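# Gather three parcels into the desk's letter tray

## Task

Take the three parcels, one each from the cart, the counter and the bookcase, and set them in the letter tray on the desk so that each lies entirely within the tray's walls and stays there with nothing from the robot holding it. Release them, move the robot away, and finish with the robot upright and not leaning over.

## Robot and tools

ROBOT. A two-wheeled base carries a vertical column, a head camera mount whose pitch is head_tilt_rad, and two arms (left, right), each with six joints and a parallel gripper. Folded, it measures 0.73 m long, 0.62 m wide and 1.88 m tall, with its front 0.40 m ahead of the column. It can drive straight and spin in place but never sideways. Cameras: cam_head_left, cam_head_right, cam_left_wrist, cam_right_wrist, nav_camera.

FRAMES. Base frame: origin on the floor under the column, midway between the wheels; x forward, y to the robot's left, z up. left_hand and right_hand are reported in it, at the point where the fingers meet (tips extend 8 mm further); quat_wxyz maps (0,0,1) onto the finger direction, and the hand's y axis runs along the opening. The odometry frame is the base frame where the scene began; its heading is positive leftward, -3.142 to 3.142, and counts wheel slip as motion.

execute_actions. Argument actions is a list holding one action, or empty to just read state and images. An action may contain: base, with exactly one of translate_m (metres, relative drive, positive forward, -3 to 3) or rotate_rad (radians, relative turn, positive counter-clockwise seen from above, -3.2 to 3.2), both offsets measured from where the base last reported itself; joints, a flat map of joint names to absolute targets, any subset, for both arms in one map; speeds, optional caps for this action only: translate_m 0.05 to 0.8 m/s, rotate_rad 0.1 to 1 rad/s (defaults are the maxima). A base move that would need more than 8.667 s is refused. Joint ranges in radians: head_tilt_rad -0.61 to 1.308 (0 is about level, positive tilts down); joint1 -2.879 to 2.879; joint2 0 to 3.141; joint3 0 to 3.019; joint4 -1.692 to 1.57; joint5 -1.57 to 1.57 (positive swings the hand to the robot's right); joint6 -2.094 to 2.094 (positive rolls clockwise seen from behind the hand); the gripper value is fingertip separation in metres, 0 to 0.093. Names take a left_ or right_ prefix, e.g. left_joint3_rad, right_gripper_m. Any unknown key or out-of-range number rejects the whole call with no motion. cameras lists which images to return; omitted, null or ["all"] gives every camera, [] gives none. Motions in one action start together. Joints left out may still be driving to older targets.

wait(seconds 0 to 10) lets the scene run and returns state and images. zoom_image(camera, region [x0, y0, x1, y1] in pixels, origin top-left, at most 504 by 504) enlarges part of that camera's latest full image. finished_scene(scene) closes the current scene by its number and reports success; it cannot be undone. If a result reports a stop, later motion calls in the same reply are skipped.

RESULTS. base_status and joint_status tell how each commanded motion ended: done, off_target (resting away from target, maybe still pushing), contact_stop (base only, a wheel stalled), time_out, not_followed (targets withheld by the self-collision check, announced by a joint command not followed line plus cause). on_its_own covers things not commanded this call; held at gives a joint's current target, not its position. joint_positions, motor_effort (wheels only, percent, peak in brackets, positive drives forward), JOINT TORQUES (noisy, offset), base_tilt in degrees (forward/right positive, about 1 degree bias), turned_by_wheels vs turned_by_imu (a gap over about 4 % and at least 0.05 rad means a collision or slip), wheel_motors_off (1 while wheels are disabled), and a pictures line naming the images in order.

ARM GEOMETRY. With left joint1 at -1.57 or right joint1 at 1.57 and joints 5, 6 at 0, the arm works in a vertical forward plane 0.23 m beside the column. Let a = j2 - 0.35, b = 1.05 + j2 - j3, c = b - j4 (c = 1.57 means fingers straight down). Hand ahead = 0.12 + 0.39 sin a + 0.38 cos b + 0.25 cos c; up = 1.46 + 0.39 cos a - 0.38 sin b - 0.25 sin c. Example: j2, j3, j4 = 0.93, 0.78, 0.14 gives 0.60 m ahead, 1.21 m up. Reality is often up to 5 cm lower and nearer (12 cm under heavy or extended loads); trust the reported hand position. Reach is about 1 m from the shoulder, lowest about 0.47 m up; the floor is out of reach. Fingers-down carrying: 3.2 kg near 0.4 m ahead, 2 kg to 0.6 m, 1 kg to 0.8 m (0.9 to 1.2 m up), 0.3 kg to 0.6 m over 0.65 to 1.6 m. Heavy loads need fingers at least about 1.2 rad below horizontal. Joint1 moves a hand outward and down when positive on the left arm.

GRIPPING. Fingers are 7 cm long; outer span is opening +1 cm at tips, +5 cm at base; the body is 10 by 7 cm and the wrist camera sticks out 11 cm on one side. Command an opening smaller than the object; off_target is then expected. A reading staying 0.002 m or more above target means something is held. Opening against walls can lift the container too.

CAUTIONS. Small target changes (under 0.03 rad, 0.08 for joints 2 and 3) may not move a joint. For gentle contact step about 0.05 rad per call from the last target. A blocked arm keeps pushing; relieve it by commanding its reported positions (a loaded arm sags slightly each time). Sustained pushing overheats motors (worst with joint 5 far over); MOTOR HOT warns at 85 °C, and at 100 °C the arm goes limp and drops whatever it holds. To escape not_followed, move the offending joints at least 0.05 rad back, or move the other arm away. Never let the arms collide or press together. After contact_stop, back off 0.05 m before turning. Tabletops 0.30 to 1.20 m high can slide over the base and strike the column. About 3 s of hard base pushing cuts the wheel motors for 2 s. Avoid drops, knocking things over and tipping the robot.

Each tool is called after "Emit:" in YAML: its name, and indented under it one key for each argument.

## Session

I'll start by looking at the current state and images.

Emit:
execute_actions:
  actions: []

Scene clock: 0.00 s.
Joint torques (N m, as the arm reports them, + toward a larger angle): no reading
base_odometry: x=+0.000 y=+0.000 heading=+0.000 (m, m, rad; odometry frame)
turned_by_wheels: +0.000 (rad since the last result)
turned_by_imu: +0.000 (rad since the last result)
base_tilt: forward=+0.1 right=-0.6 (deg)
base_status: not commanded
joint_positions: head_tilt_rad=+0.863 left_joint1_rad=-1.573 left_joint2_rad=+0.893 left_joint3_rad=+0.430 left_joint4_rad=-0.949 left_joint5_rad=-0.003 left_joint6_rad=+0.046 left_gripper_m=+0.095 right_joint1_rad=+1.554 right_joint2_rad=+0.901 right_joint3_rad=+0.378 right_joint4_rad=-0.943 right_joint5_rad=+0.026 right_joint6_rad=-0.013 right_gripper_m=+0.095
joint_status: not commanded
wheel_motors_off: 0
motor_effort: left_wheel=+2 right_wheel=+2 (%)
left_hand: x=+0.1562 y=+0.2245 z=+1.2488 quat_wxyz=(+0.430, -0.022, -0.903, +0.009) (m; base frame)
right_hand: x=+0.1280 y=-0.2333 z=+1.2571 quat_wxyz=(+0.454, +0.005, -0.891, +0.013) (m; base frame)
pictures: cam_head_left, cam_head_right, cam_left_wrist, cam_right_wrist, nav_camera
Images, in order (width x height): cam_head_left 504x504, cam_head_right 504x504, cam_left_wrist 616x616, cam_right_wrist 616x616, nav_camera 504x504.

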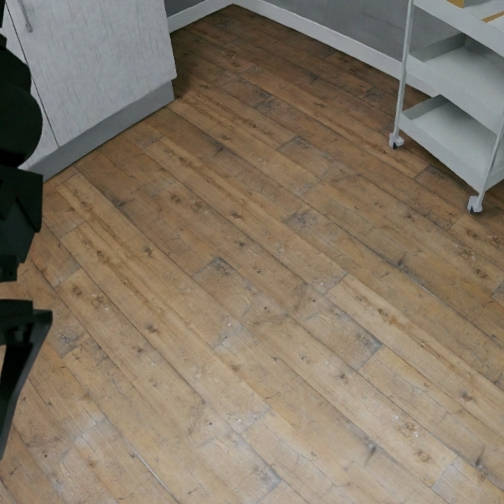

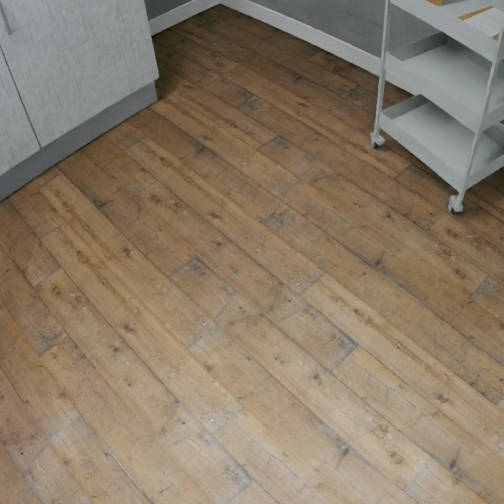

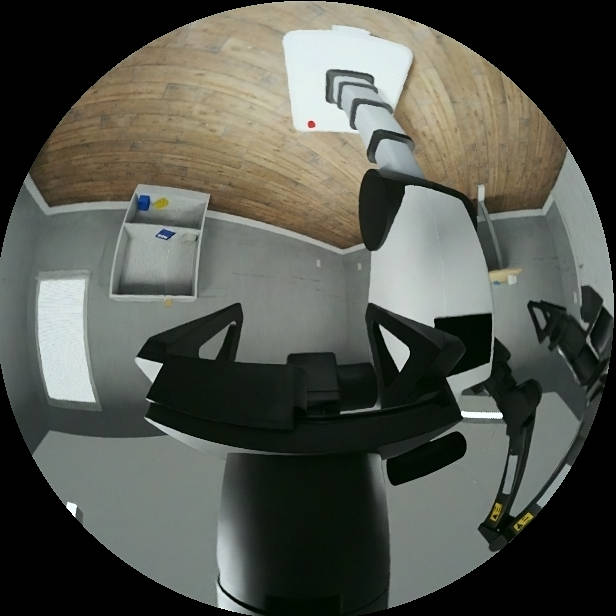

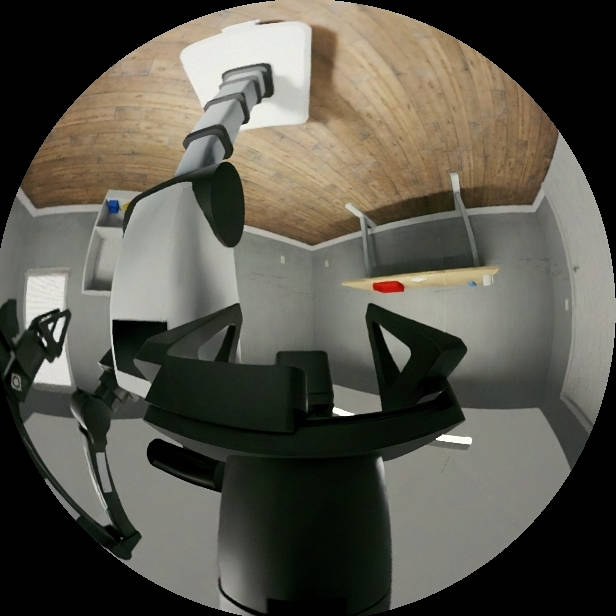

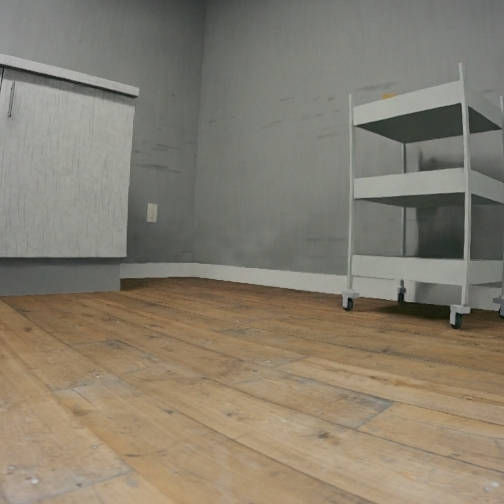

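Emit:
execute_actions:
  actions:
    - {"joints": {"head_tilt_rad": 0.45}}
  cameras: ["cam_head_left", "cam_head_right"]

Scene clock: 3.87 s.
Joint torques (N m, as the arm reports them, + toward a larger angle): left_arm=[-0.46 -9.41 -0.91 -1.14  0.04  0.09] | right_arm=[-0.41 -8.77 -1.24 -1.35  0.08  0.  ]
base_odometry: x=+0.000 y=+0.000 heading=+0.000 (m, m, rad; odometry frame)
turned_by_wheels: +0.000 (rad since the last result)
turned_by_imu: +0.001 (rad since the last result)
base_tilt: forward=+0.2 right=-0.4 (deg)
base_status: not commanded
joint_positions: head_tilt_rad=+0.469 left_joint1_rad=-1.573 left_joint2_rad=+0.893 left_joint3_rad=+0.430 left_joint4_rad=-0.949 left_joint5_rad=-0.003 left_joint6_rad=+0.046 left_gripper_m=+0.095 right_joint1_rad=+1.554 right_joint2_rad=+0.901 right_joint3_rad=+0.378 right_joint4_rad=-0.943 right_joint5_rad=+0.026 right_joint6_rad=-0.013 right_gripper_m=+0.095
joint_status: all done
wheel_motors_off: 0
motor_effort: left_wheel=+2(2) right_wheel=+1(2) (%)
left_hand: x=+0.1562 y=+0.2245 z=+1.2488 quat_wxyz=(+0.430, -0.022, -0.903, +0.009) (m; base frame)
right_hand: x=+0.1280 y=-0.2333 z=+1.2571 quat_wxyz=(+0.454, +0.005, -0.891, +0.013) (m; base frame)
pictures: cam_head_left, cam_head_right
Images, in order (width x height): cam_head_left 504x504, cam_head_right 504x504.

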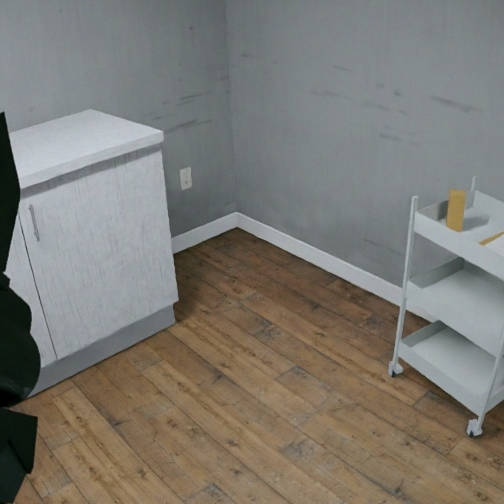

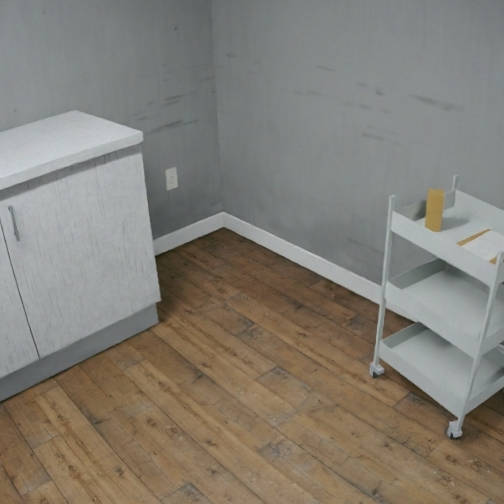

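Emit:
zoom_image:
  camera: "cam_head_right"
  region: [354, 150, 504, 300]

Emit:
execute_actions:
  actions:
    - {"base": {"rotate_rad": -0.6}}

Region (354, 150, 504, 300) of cam_head_right's 504x504 image, scaled by 3.360, with more detail than that image has.

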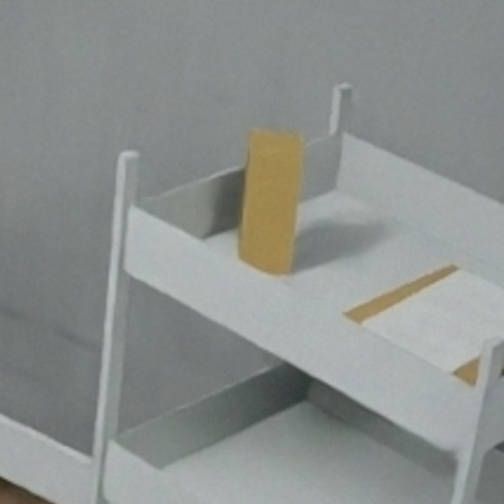

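Scene clock: 8.23 s.
Joint torques (N m, as the arm reports them, + toward a larger angle): left_arm=[-0.87 -8.98 -1.01 -1.18  0.08  0.09] | right_arm=[-0.54 -8.75 -1.21 -1.35  0.08  0.01]
base_odometry: x=+0.000 y=+0.000 heading=-0.599 (m, m, rad; odometry frame)
turned_by_wheels: -0.599 (rad since the last result)
turned_by_imu: -0.594 (rad since the last result)
base_tilt: forward=+0.1 right=-0.6 (deg)
base_status: done
joint_positions: head_tilt_rad=+0.468 left_joint1_rad=-1.573 left_joint2_rad=+0.893 left_joint3_rad=+0.430 left_joint4_rad=-0.949 left_joint5_rad=-0.003 left_joint6_rad=+0.046 left_gripper_m=+0.095 right_joint1_rad=+1.554 right_joint2_rad=+0.901 right_joint3_rad=+0.378 right_joint4_rad=-0.943 right_joint5_rad=+0.026 right_joint6_rad=-0.013 right_gripper_m=+0.095
joint_status: not commanded
wheel_motors_off: 0
motor_effort: left_wheel=+2(35) right_wheel=-3(43) (%)
left_hand: x=+0.1562 y=+0.2245 z=+1.2488 quat_wxyz=(+0.430, -0.022, -0.903, +0.009) (m; base frame)
right_hand: x=+0.1280 y=-0.2333 z=+1.2571 quat_wxyz=(+0.454, +0.005, -0.891, +0.013) (m; base frame)
pictures: cam_head_left, cam_head_right, cam_left_wrist, cam_right_wrist, nav_camera
Images, in order (width x height): cam_head_left 504x504, cam_head_right 504x504, cam_left_wrist 616x616, cam_right_wrist 616x616, nav_camera 504x504.

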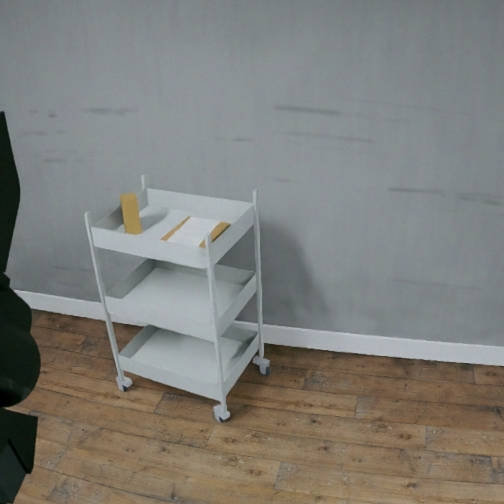

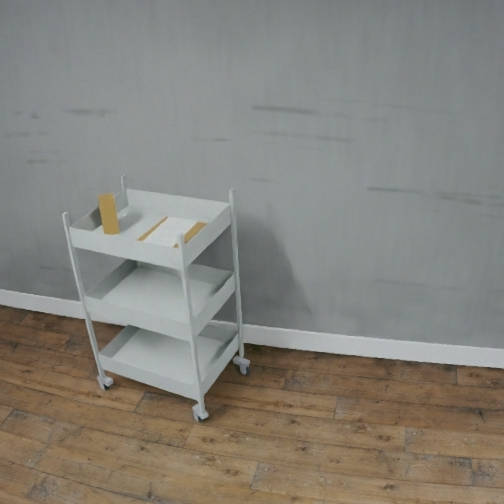

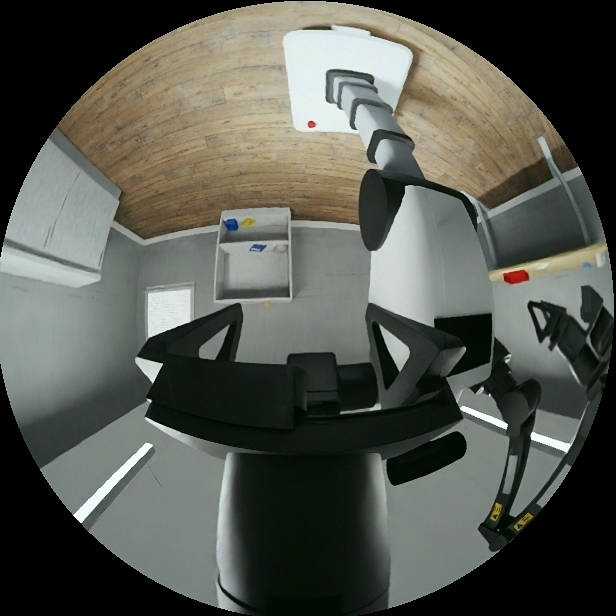

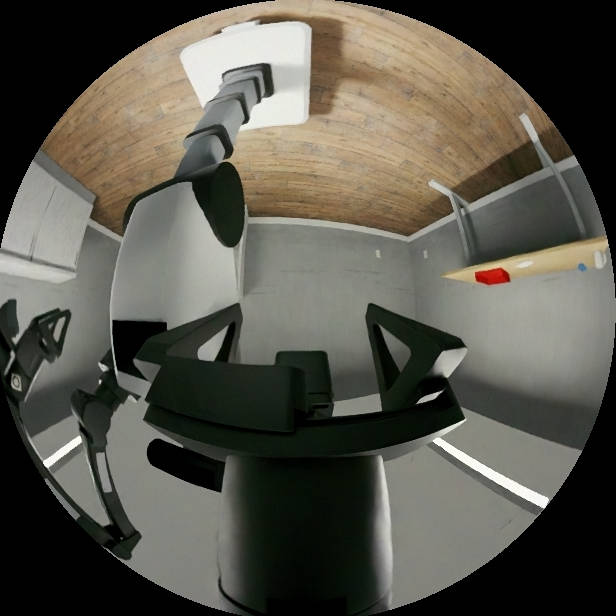

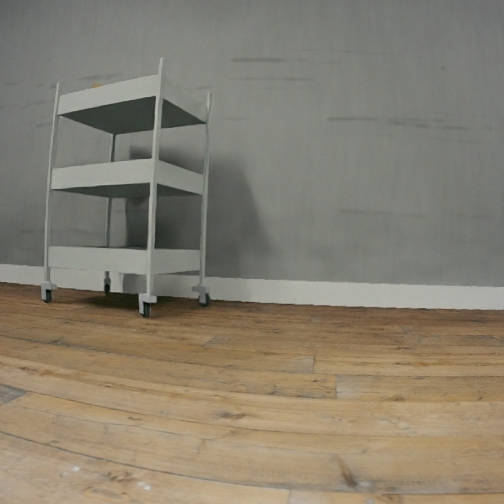

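Emit:
zoom_image:
  camera: "cam_left_wrist"
  region: [0, 120, 320, 360]

Emit:
zoom_image:
  camera: "cam_right_wrist"
  region: [400, 150, 616, 330]

Region (0, 120, 320, 360) of cam_left_wrist's 616x616 image, scaled by 1.575, with more detail than that image has; it fills the top 378 rows of this view, and the rest is white.

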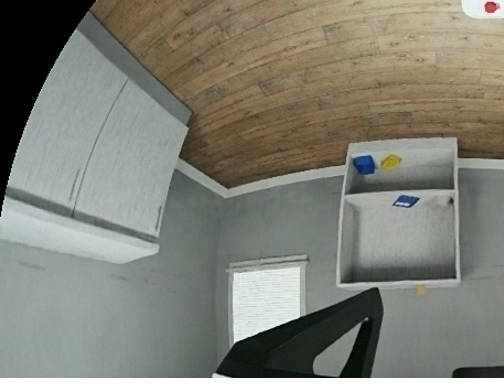

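Region (400, 150, 616, 330) of cam_right_wrist's 616x616 image, scaled by 2.333, with more detail than that image has.

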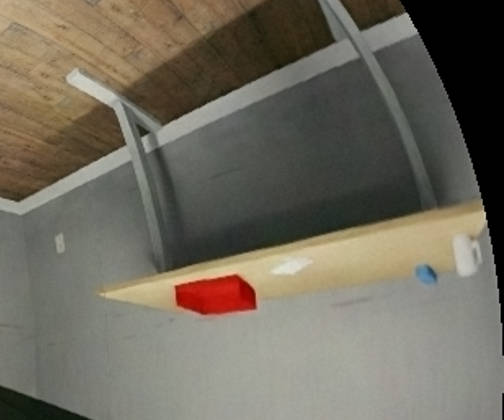

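Emit:
execute_actions:
  actions:
    - {"base": {"rotate_rad": 0.36}, "joints": {"right_joint1_rad": 1.57, "right_joint2_rad": 1.40, "right_joint3_rad": 1.14, "right_joint4_rad": -0.26, "right_joint5_rad": 0.0, "right_joint6_rad": 0.0, "head_tilt_rad": 0.6}}
  cameras: ["cam_head_left", "cam_head_right", "cam_right_wrist"]

Scene clock: 63.57 s.
Joint torques (N m, as the arm reports them, + toward a larger angle): left_arm=[-0.04 -8.68 -0.83 -1.26  0.03  0.1 ] | right_arm=[ -0.5  -20.26   2.49   0.45  -0.02   0.07]
base_odometry: x=+0.000 y=+0.000 heading=-0.240 (m, m, rad; odometry frame)
turned_by_wheels: +0.359 (rad since the last result)
turned_by_imu: +0.360 (rad since the last result)
base_tilt: forward=+0.3 right=-0.4 (deg)
base_status: done
joint_positions: head_tilt_rad=+0.603 left_joint1_rad=-1.573 left_joint2_rad=+0.893 left_joint3_rad=+0.430 left_joint4_rad=-0.949 left_joint5_rad=-0.003 left_joint6_rad=+0.046 left_gripper_m=+0.095 right_joint1_rad=+1.570 right_joint2_rad=+1.397 right_joint3_rad=+1.147 right_joint4_rad=-0.261 right_joint5_rad=+0.002 right_joint6_rad=-0.007 right_gripper_m=+0.095
joint_status: all done
wheel_motors_off: 0
motor_effort: left_wheel=-1(26) right_wheel=+4(27) (%)
left_hand: x=+0.1562 y=+0.2245 z=+1.2488 quat_wxyz=(+0.430, -0.022, -0.903, +0.009) (m; base frame)
right_hand: x=+0.5640 y=-0.2265 z=+1.0337 quat_wxyz=(-0.006, +0.003, -1.000, +0.002) (m; base frame)
pictures: cam_head_left, cam_head_right, cam_right_wrist
Images, in order (width x height): cam_head_left 504x504, cam_head_right 504x504, cam_right_wrist 616x616.

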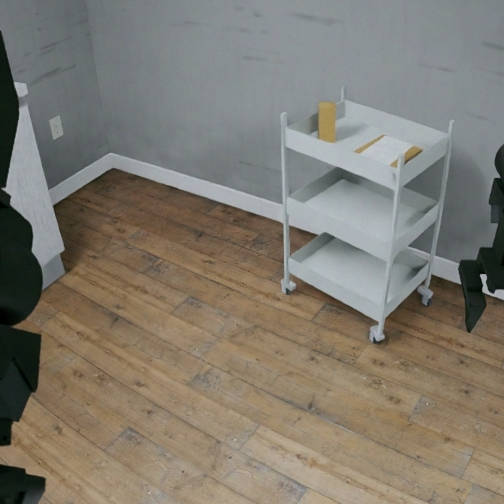

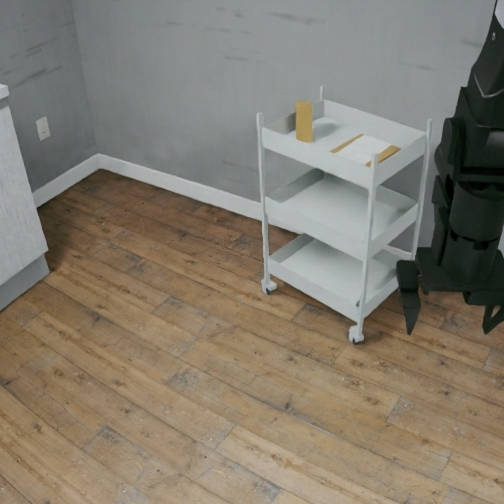

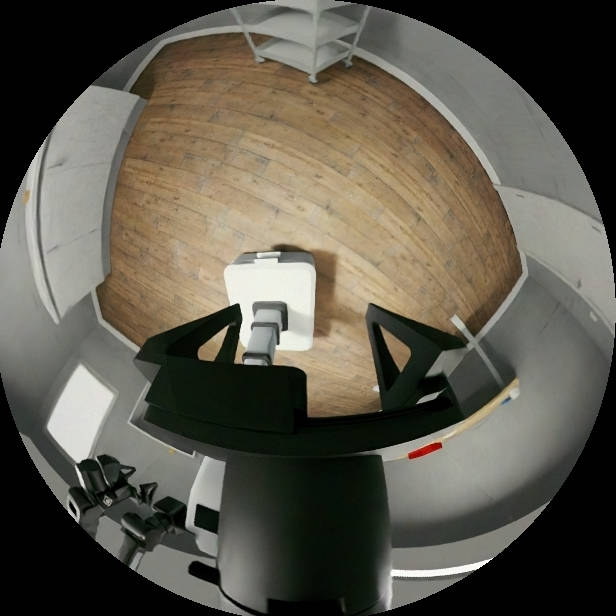

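Emit:
zoom_image:
  camera: "cam_right_wrist"
  region: [200, 0, 420, 140]

Region (200, 0, 420, 140) of cam_right_wrist's 616x616 image, scaled by 2.291, with more detail than that image has; it fills the top 321 rows of this view, and the rest is white.

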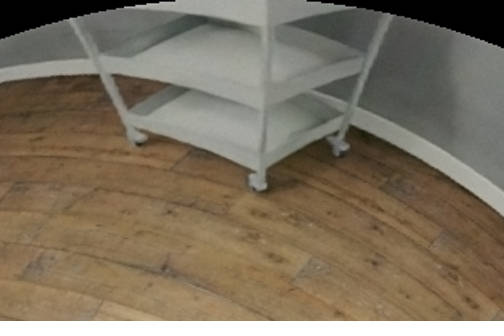

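Emit:
execute_actions:
  actions:
    - {"base": {"rotate_rad": 0.10}}
  cameras: ["cam_head_right"]

Emit:
execute_actions:
  actions:
    - {"base": {"translate_m": 0.9}, "joints": {"head_tilt_rad": 0.8}}
  cameras: ["cam_head_left", "cam_head_right", "cam_right_wrist", "nav_camera"]

Scene clock: 110.17 s.
Joint torques (N m, as the arm reports them, + toward a larger angle): left_arm=[-0.24 -9.19 -0.83 -1.11  0.01  0.13] | right_arm=[ -0.35 -20.16   2.49   0.46  -0.02   0.08]
base_odometry: x=-0.001 y=+0.000 heading=-0.141 (m, m, rad; odometry frame)
turned_by_wheels: +0.099 (rad since the last result)
turned_by_imu: +0.101 (rad since the last result)
base_tilt: forward=+0.3 right=-0.5 (deg)
base_status: done
joint_positions: head_tilt_rad=+0.603 left_joint1_rad=-1.573 left_joint2_rad=+0.893 left_joint3_rad=+0.430 left_joint4_rad=-0.949 left_joint5_rad=-0.003 left_joint6_rad=+0.046 left_gripper_m=+0.095 right_joint1_rad=+1.570 right_joint2_rad=+1.397 right_joint3_rad=+1.147 right_joint4_rad=-0.261 right_joint5_rad=+0.002 right_joint6_rad=-0.007 right_gripper_m=+0.095
joint_status: not commanded
wheel_motors_off: 0
motor_effort: left_wheel=+0(27) right_wheel=+4(37) (%)
left_hand: x=+0.1562 y=+0.2245 z=+1.2488 quat_wxyz=(+0.430, -0.022, -0.903, +0.009) (m; base frame)
right_hand: x=+0.5640 y=-0.2262 z=+1.0337 quat_wxyz=(-0.006, +0.004, -1.000, +0.001) (m; base frame)
pictures: cam_head_right
Images, in order (width x height): cam_head_right 504x504.

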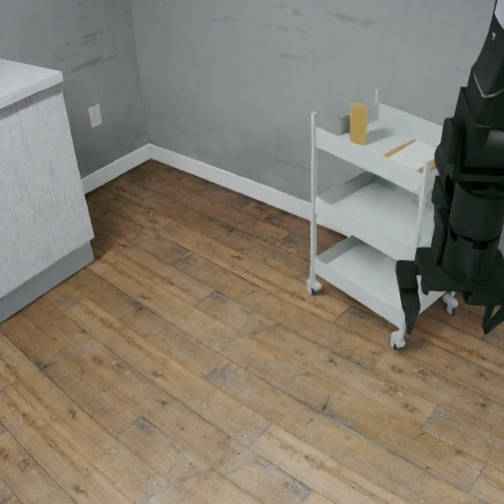

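Scene clock: 113.27 s.
Joint torques (N m, as the arm reports them, + toward a larger angle): left_arm=[-0.57 -8.84 -1.09 -1.39  0.02  0.12] | right_arm=[ -0.32 -20.31   2.58   0.49  -0.02   0.07]
base_odometry: x=+0.890 y=-0.127 heading=-0.142 (m, m, rad; odometry frame)
turned_by_wheels: -0.001 (rad since the last result)
turned_by_imu: +0.001 (rad since the last result)
base_tilt: forward=+0.3 right=-0.6 (deg)
base_status: done
joint_positions: head_tilt_rad=+0.802 left_joint1_rad=-1.573 left_joint2_rad=+0.893 left_joint3_rad=+0.433 left_joint4_rad=-0.949 left_joint5_rad=-0.003 left_joint6_rad=+0.046 left_gripper_m=+0.095 right_joint1_rad=+1.570 right_joint2_rad=+1.397 right_joint3_rad=+1.146 right_joint4_rad=-0.261 right_joint5_rad=+0.002 right_joint6_rad=-0.007 right_gripper_m=+0.095
joint_status: all done
wheel_motors_off: 0
motor_effort: left_wheel=-1(51) right_wheel=+1(71) (%)
left_hand: x=+0.1576 y=+0.2245 z=+1.2483 quat_wxyz=(+0.429, -0.022, -0.903, +0.009) (m; base frame)
right_hand: x=+0.5633 y=-0.2262 z=+1.0335 quat_wxyz=(-0.006, +0.004, -1.000, +0.001) (m; base frame)
pictures: cam_head_left, cam_head_right, cam_right_wrist, nav_camera
Images, in order (width x height): cam_head_left 504x504, cam_head_right 504x504, cam_right_wrist 616x616, nav_camera 504x504.

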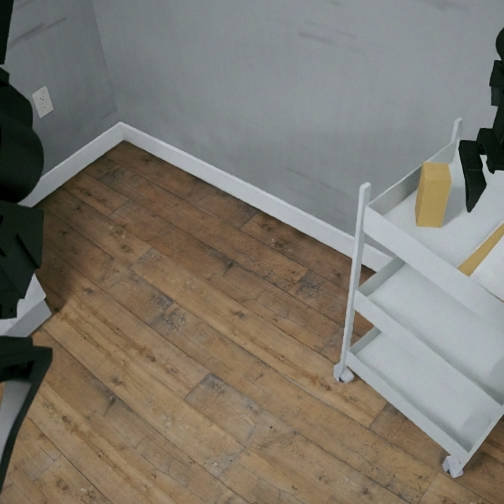

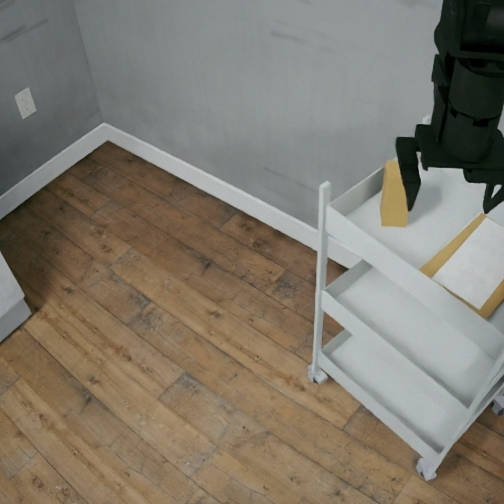

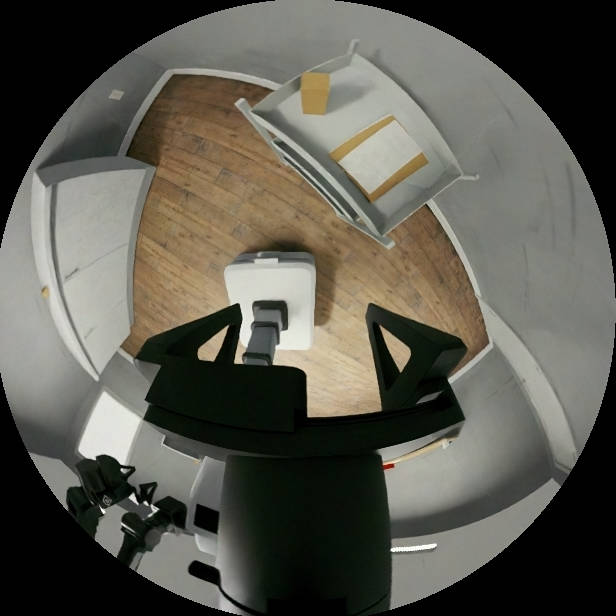

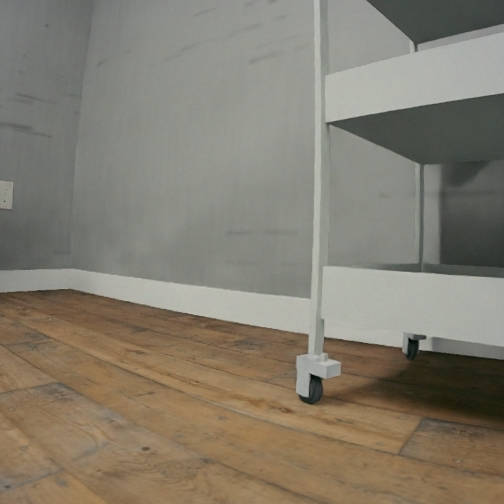

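Emit:
zoom_image:
  camera: "cam_head_left"
  region: [344, 110, 504, 270]

Emit:
zoom_image:
  camera: "cam_head_right"
  region: [304, 110, 464, 270]

Emit:
zoom_image:
  camera: "cam_right_wrist"
  region: [220, 30, 420, 230]

Region (344, 110, 504, 270) of cam_head_left's 504x504 image, scaled by 3.150, with more detail than that image has.

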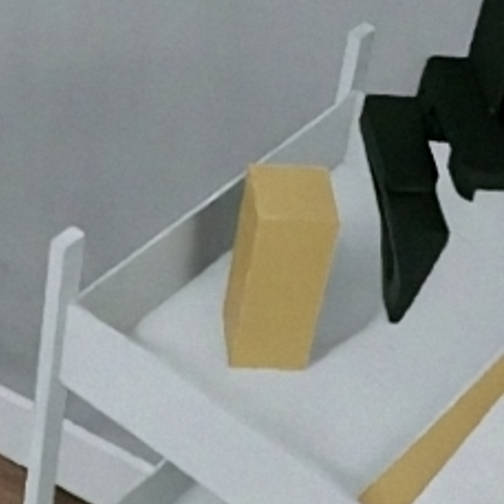

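Region (304, 110, 464, 270) of cam_head_right's 504x504 image, scaled by 3.150, with more detail than that image has.

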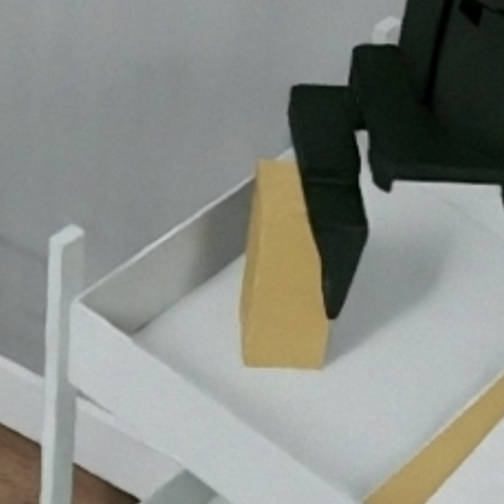

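Region (220, 30, 420, 230) of cam_right_wrist's 616x616 image, scaled by 2.520, with more detail than that image has.

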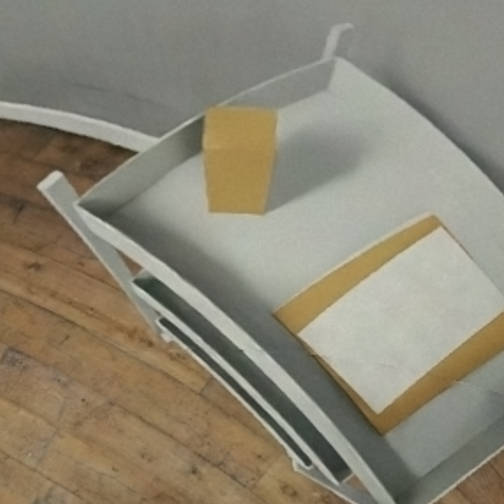

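Emit:
execute_actions:
  actions:
    - {"base": {"translate_m": 0.25}, "joints": {"head_tilt_rad": 0.95, "right_joint2_rad": 1.67, "right_joint3_rad": 1.505, "right_joint4_rad": -0.355}}
  cameras: ["cam_head_left", "cam_head_right", "cam_right_wrist", "nav_camera"]

Scene clock: 178.60 s.
Joint torques (N m, as the arm reports them, + toward a larger angle): left_arm=[ 0.26 -7.94 -0.88 -1.37  0.01  0.1 ] | right_arm=[ -0.22 -23.13   4.94   0.21  -0.02   0.08]
base_odometry: x=+1.138 y=-0.163 heading=-0.143 (m, m, rad; odometry frame)
turned_by_wheels: -0.001 (rad since the last result)
turned_by_imu: +0.001 (rad since the last result)
base_tilt: forward=+0.2 right=-0.5 (deg)
base_status: done
joint_positions: head_tilt_rad=+0.951 left_joint1_rad=-1.573 left_joint2_rad=+0.893 left_joint3_rad=+0.431 left_joint4_rad=-0.949 left_joint5_rad=-0.003 left_joint6_rad=+0.046 left_gripper_m=+0.095 right_joint1_rad=+1.570 right_joint2_rad=+1.666 right_joint3_rad=+1.493 right_joint4_rad=-0.350 right_joint5_rad=+0.002 right_joint6_rad=-0.007 right_gripper_m=+0.095
joint_status: all done
wheel_motors_off: 0
motor_effort: left_wheel=-1(37) right_wheel=+1(36) (%)
left_hand: x=+0.1570 y=+0.2245 z=+1.2485 quat_wxyz=(+0.429, -0.022, -0.903, +0.009) (m; base frame)
right_hand: x=+0.6276 y=-0.2263 z=+0.9469 quat_wxyz=(+0.000, +0.004, -1.000, +0.001) (m; base frame)
pictures: cam_head_left, cam_head_right, cam_right_wrist, nav_camera
Images, in order (width x height): cam_head_left 504x504, cam_head_right 504x504, cam_right_wrist 616x616, nav_camera 504x504.

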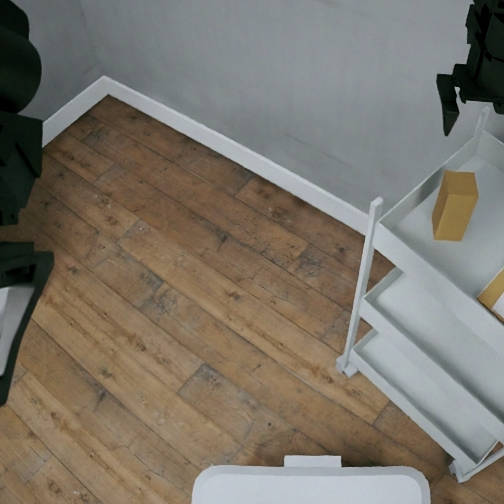

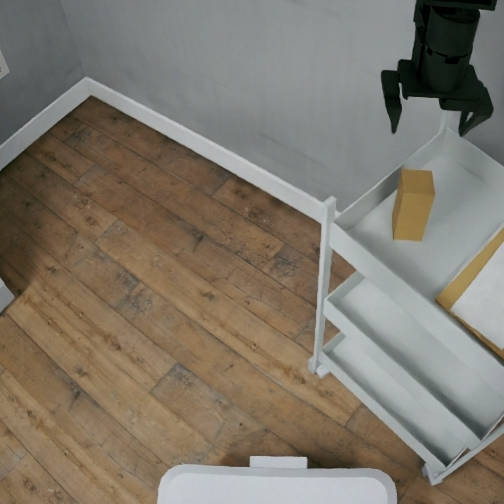

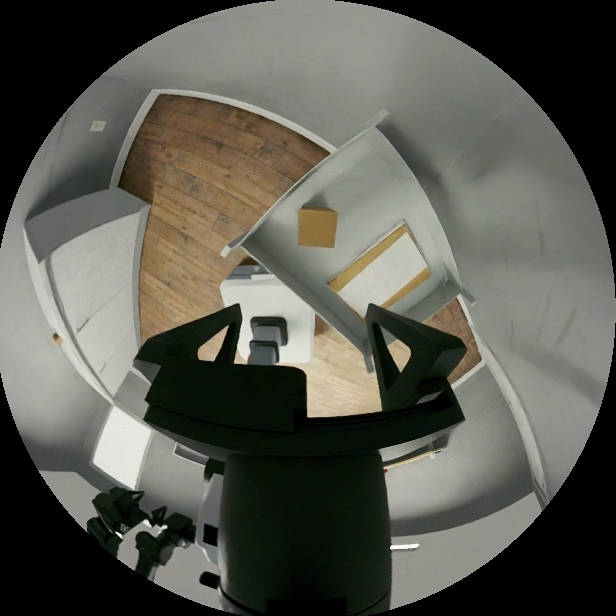

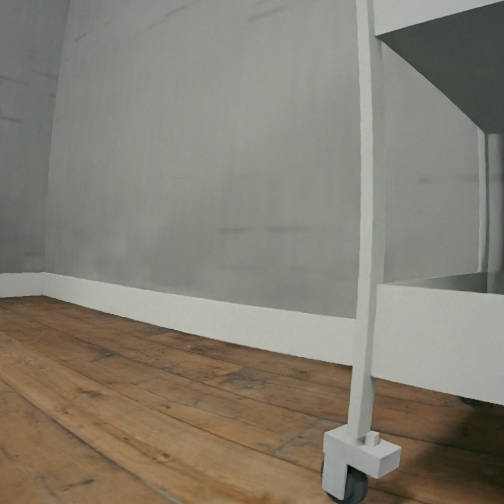

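Emit:
zoom_image:
  camera: "cam_right_wrist"
  region: [220, 160, 400, 340]

Region (220, 160, 400, 340) of cam_right_wrist's 616x616 image, scaled by 2.800, with more detail than that image has.

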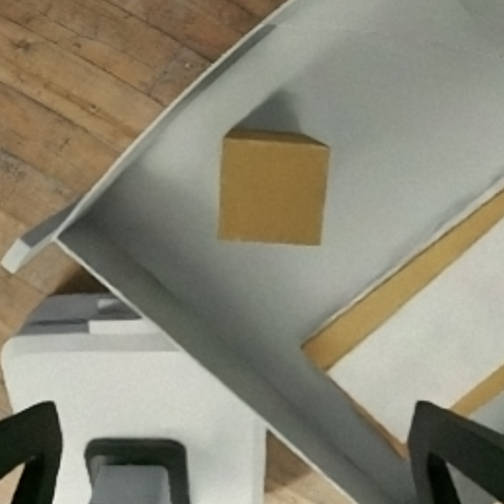

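Emit:
execute_actions:
  actions:
    - {"base": {"rotate_rad": -0.018}, "joints": {"right_joint2_rad": 1.925, "right_joint3_rad": 1.82, "right_joint4_rad": -0.412, "right_joint6_rad": 0.06}}
  cameras: ["cam_head_right", "cam_right_wrist"]

Scene clock: 208.37 s.
Joint torques (N m, as the arm reports them, + toward a larger angle): left_arm=[ 0.01 -8.75 -0.88 -1.28  0.08  0.14] | right_arm=[ -0.22 -25.42   6.63   0.09  -0.01   0.15]
base_odometry: x=+1.138 y=-0.163 heading=-0.159 (m, m, rad; odometry frame)
turned_by_wheels: -0.016 (rad since the last result)
turned_by_imu: -0.014 (rad since the last result)
base_tilt: forward=+0.2 right=-0.5 (deg)
base_status: done
joint_positions: head_tilt_rad=+0.951 left_joint1_rad=-1.573 left_joint2_rad=+0.893 left_joint3_rad=+0.431 left_joint4_rad=-0.949 left_joint5_rad=-0.003 left_joint6_rad=+0.046 left_gripper_m=+0.095 right_joint1_rad=+1.567 right_joint2_rad=+1.938 right_joint3_rad=+1.792 right_joint4_rad=-0.405 right_joint5_rad=+0.002 right_joint6_rad=+0.046 right_gripper_m=+0.095
joint_status: all done
wheel_motors_off: 0
motor_effort: left_wheel=+1(42) right_wheel=-2(43) (%)
left_hand: x=+0.1570 y=+0.2245 z=+1.2485 quat_wxyz=(+0.429, -0.022, -0.903, +0.009) (m; base frame)
right_hand: x=+0.6425 y=-0.2288 z=+0.8472 quat_wxyz=(+0.014, -0.024, -1.000, +0.003) (m; base frame)
pictures: cam_head_right, cam_right_wrist
Images, in order (width x height): cam_head_right 504x504, cam_right_wrist 616x616.

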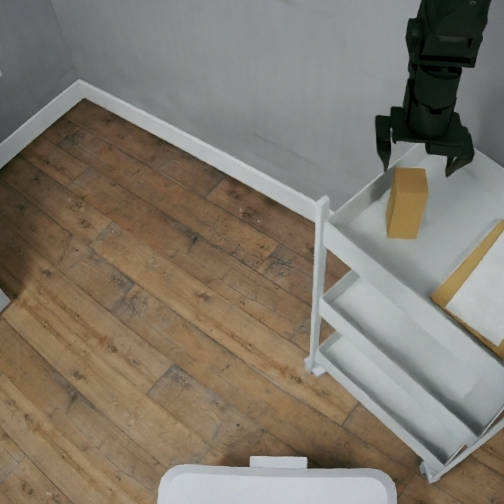

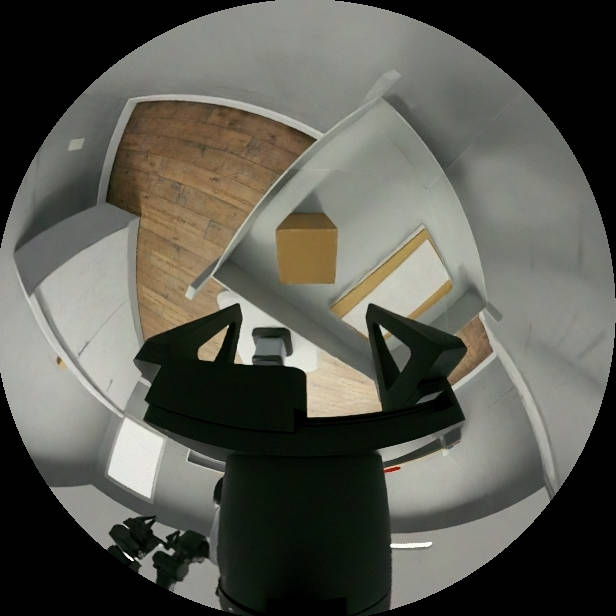

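Emit:
execute_actions:
  actions:
    - {"base": {"translate_m": 0.02}, "joints": {"right_joint2_rad": 2.16, "right_joint3_rad": 2.095, "right_joint4_rad": -0.43}}
  cameras: ["cam_head_right", "cam_right_wrist"]

Scene clock: 221.37 s.
Joint torques (N m, as the arm reports them, + toward a larger angle): left_arm=[-0.31 -8.62 -0.94 -1.23  0.02  0.1 ] | right_arm=[ -0.09 -25.     7.15   0.15  -0.01   0.14]
base_odometry: x=+1.158 y=-0.166 heading=-0.161 (m, m, rad; odometry frame)
turned_by_wheels: -0.002 (rad since the last result)
turned_by_imu: +0.000 (rad since the last result)
base_tilt: forward=+0.2 right=-0.4 (deg)
base_status: done
joint_positions: head_tilt_rad=+0.951 left_joint1_rad=-1.573 left_joint2_rad=+0.893 left_joint3_rad=+0.431 left_joint4_rad=-0.949 left_joint5_rad=-0.003 left_joint6_rad=+0.046 left_gripper_m=+0.095 right_joint1_rad=+1.568 right_joint2_rad=+2.170 right_joint3_rad=+2.066 right_joint4_rad=-0.425 right_joint5_rad=+0.002 right_joint6_rad=+0.046 right_gripper_m=+0.095
joint_status: all done
wheel_motors_off: 0
motor_effort: left_wheel=-2(56) right_wheel=+2(59) (%)
left_hand: x=+0.1566 y=+0.2245 z=+1.2486 quat_wxyz=(+0.430, -0.022, -0.903, +0.009) (m; base frame)
right_hand: x=+0.6508 y=-0.2284 z=+0.7653 quat_wxyz=(+0.003, -0.024, -1.000, +0.002) (m; base frame)
pictures: cam_head_right, cam_right_wrist
Images, in order (width x height): cam_head_right 504x504, cam_right_wrist 616x616.

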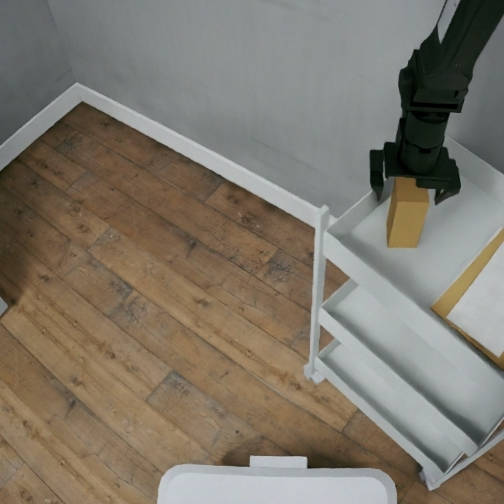

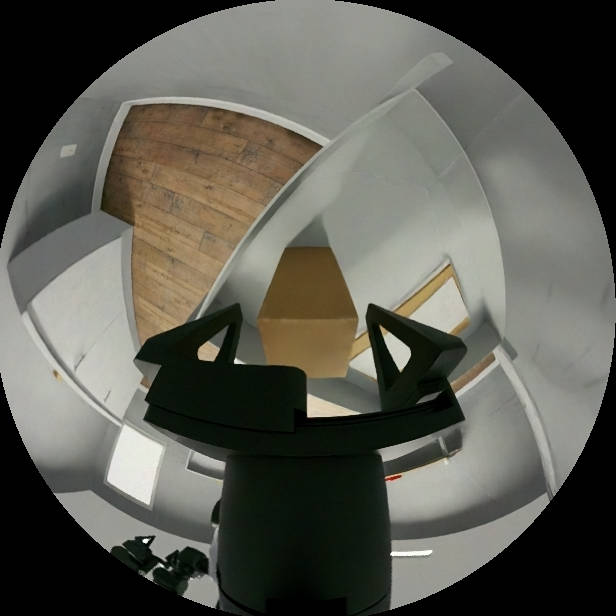

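Emit:
zoom_image:
  camera: "cam_head_right"
  region: [340, 120, 490, 270]

Region (340, 120, 490, 270) of cam_head_right's 504x504 image, scaled by 3.360, with more detail than that image has.

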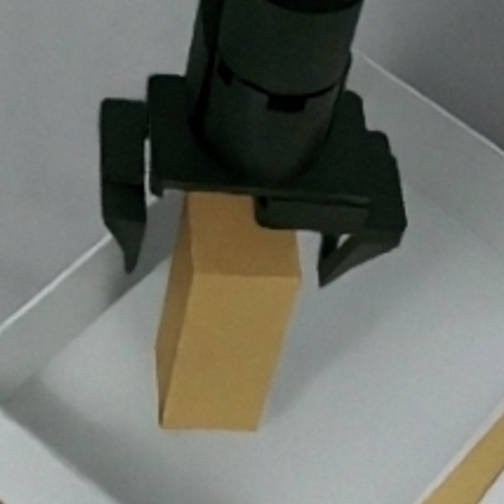

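Emit:
execute_actions:
  actions:
    - {"joints": {"right_gripper_m": 0.03}}
  cameras: ["cam_right_wrist"]

Scene clock: 230.70 s.
Joint torques (N m, as the arm reports them, + toward a larger angle): left_arm=[-0.33 -9.49 -0.99 -1.36  0.06  0.14] | right_arm=[ -0.13 -25.27   7.11   0.18   0.     0.13]
base_odometry: x=+1.158 y=-0.166 heading=-0.161 (m, m, rad; odometry frame)
turned_by_wheels: +0.000 (rad since the last result)
turned_by_imu: +0.001 (rad since the last result)
base_tilt: forward=+0.2 right=-0.5 (deg)
base_status: not commanded
joint_positions: head_tilt_rad=+0.951 left_joint1_rad=-1.573 left_joint2_rad=+0.893 left_joint3_rad=+0.431 left_joint4_rad=-0.949 left_joint5_rad=-0.003 left_joint6_rad=+0.046 left_gripper_m=+0.095 right_joint1_rad=+1.568 right_joint2_rad=+2.170 right_joint3_rad=+2.066 right_joint4_rad=-0.425 right_joint5_rad=+0.002 right_joint6_rad=+0.046 right_gripper_m=+0.051
joint_status: right_gripper_m off_target (ended at +0.051, target +0.030)
wheel_motors_off: 0
motor_effort: left_wheel=-1(1) right_wheel=+1(1) (%)
left_hand: x=+0.1566 y=+0.2245 z=+1.2486 quat_wxyz=(+0.430, -0.022, -0.903, +0.009) (m; base frame)
right_hand: x=+0.6508 y=-0.2284 z=+0.7653 quat_wxyz=(+0.003, -0.024, -1.000, +0.002) (m; base frame)
pictures: cam_right_wrist
Images, in order (width x height): cam_right_wrist 616x616.

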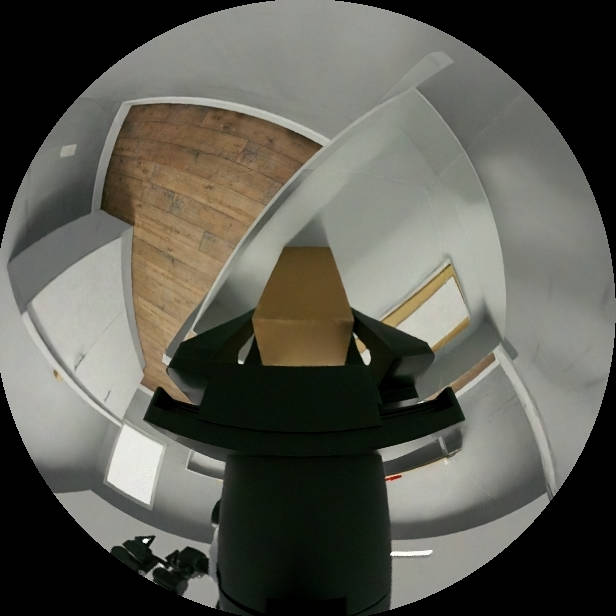

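Emit:
execute_actions:
  actions:
    - {"joints": {"right_joint2_rad": 1.54, "right_joint3_rad": 1.40, "right_joint4_rad": -0.37, "head_tilt_rad": 0.6}}
  cameras: ["cam_right_wrist", "cam_head_right"]

Scene clock: 276.20 s.
Joint torques (N m, as the arm reports them, + toward a larger angle): left_arm=[ 0.02 -8.89 -0.96 -1.37  0.06  0.08] | right_arm=[ -0.32 -23.88   3.65   0.67   0.     0.14]
base_odometry: x=+1.158 y=-0.166 heading=-0.161 (m, m, rad; odometry frame)
turned_by_wheels: +0.000 (rad since the last result)
turned_by_imu: +0.002 (rad since the last result)
base_tilt: forward=+0.1 right=-0.6 (deg)
base_status: not commanded
joint_positions: head_tilt_rad=+0.617 left_joint1_rad=-1.573 left_joint2_rad=+0.893 left_joint3_rad=+0.431 left_joint4_rad=-0.949 left_joint5_rad=-0.003 left_joint6_rad=+0.046 left_gripper_m=+0.095 right_joint1_rad=+1.568 right_joint2_rad=+1.551 right_joint3_rad=+1.404 right_joint4_rad=-0.376 right_joint5_rad=+0.002 right_joint6_rad=+0.046 right_gripper_m=+0.051
joint_status: all done
wheel_motors_off: 0
motor_effort: left_wheel=-2(2) right_wheel=+2(2) (%)
left_hand: x=+0.1566 y=+0.2245 z=+1.2486 quat_wxyz=(+0.430, -0.022, -0.903, +0.009) (m; base frame)
right_hand: x=+0.6243 y=-0.2278 z=+0.9931 quat_wxyz=(-0.001, -0.024, -1.000, +0.002) (m; base frame)
pictures: cam_head_right, cam_right_wrist
Images, in order (width x height): cam_head_right 504x504, cam_right_wrist 616x616.

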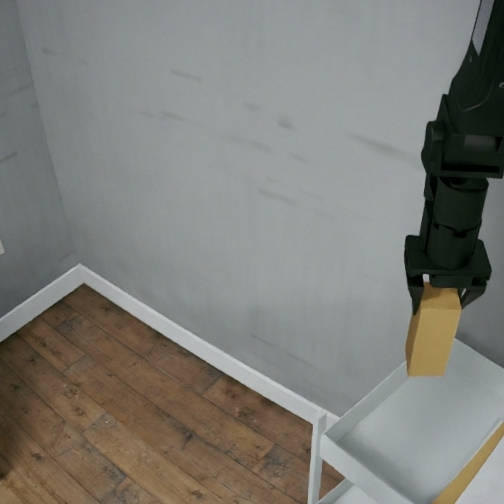

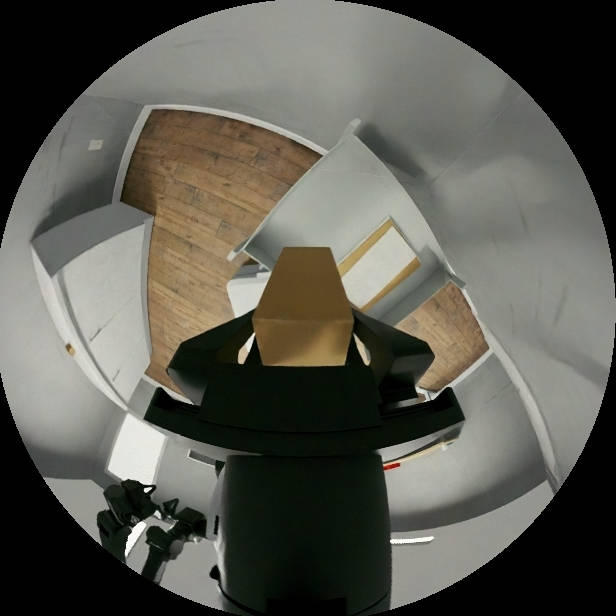

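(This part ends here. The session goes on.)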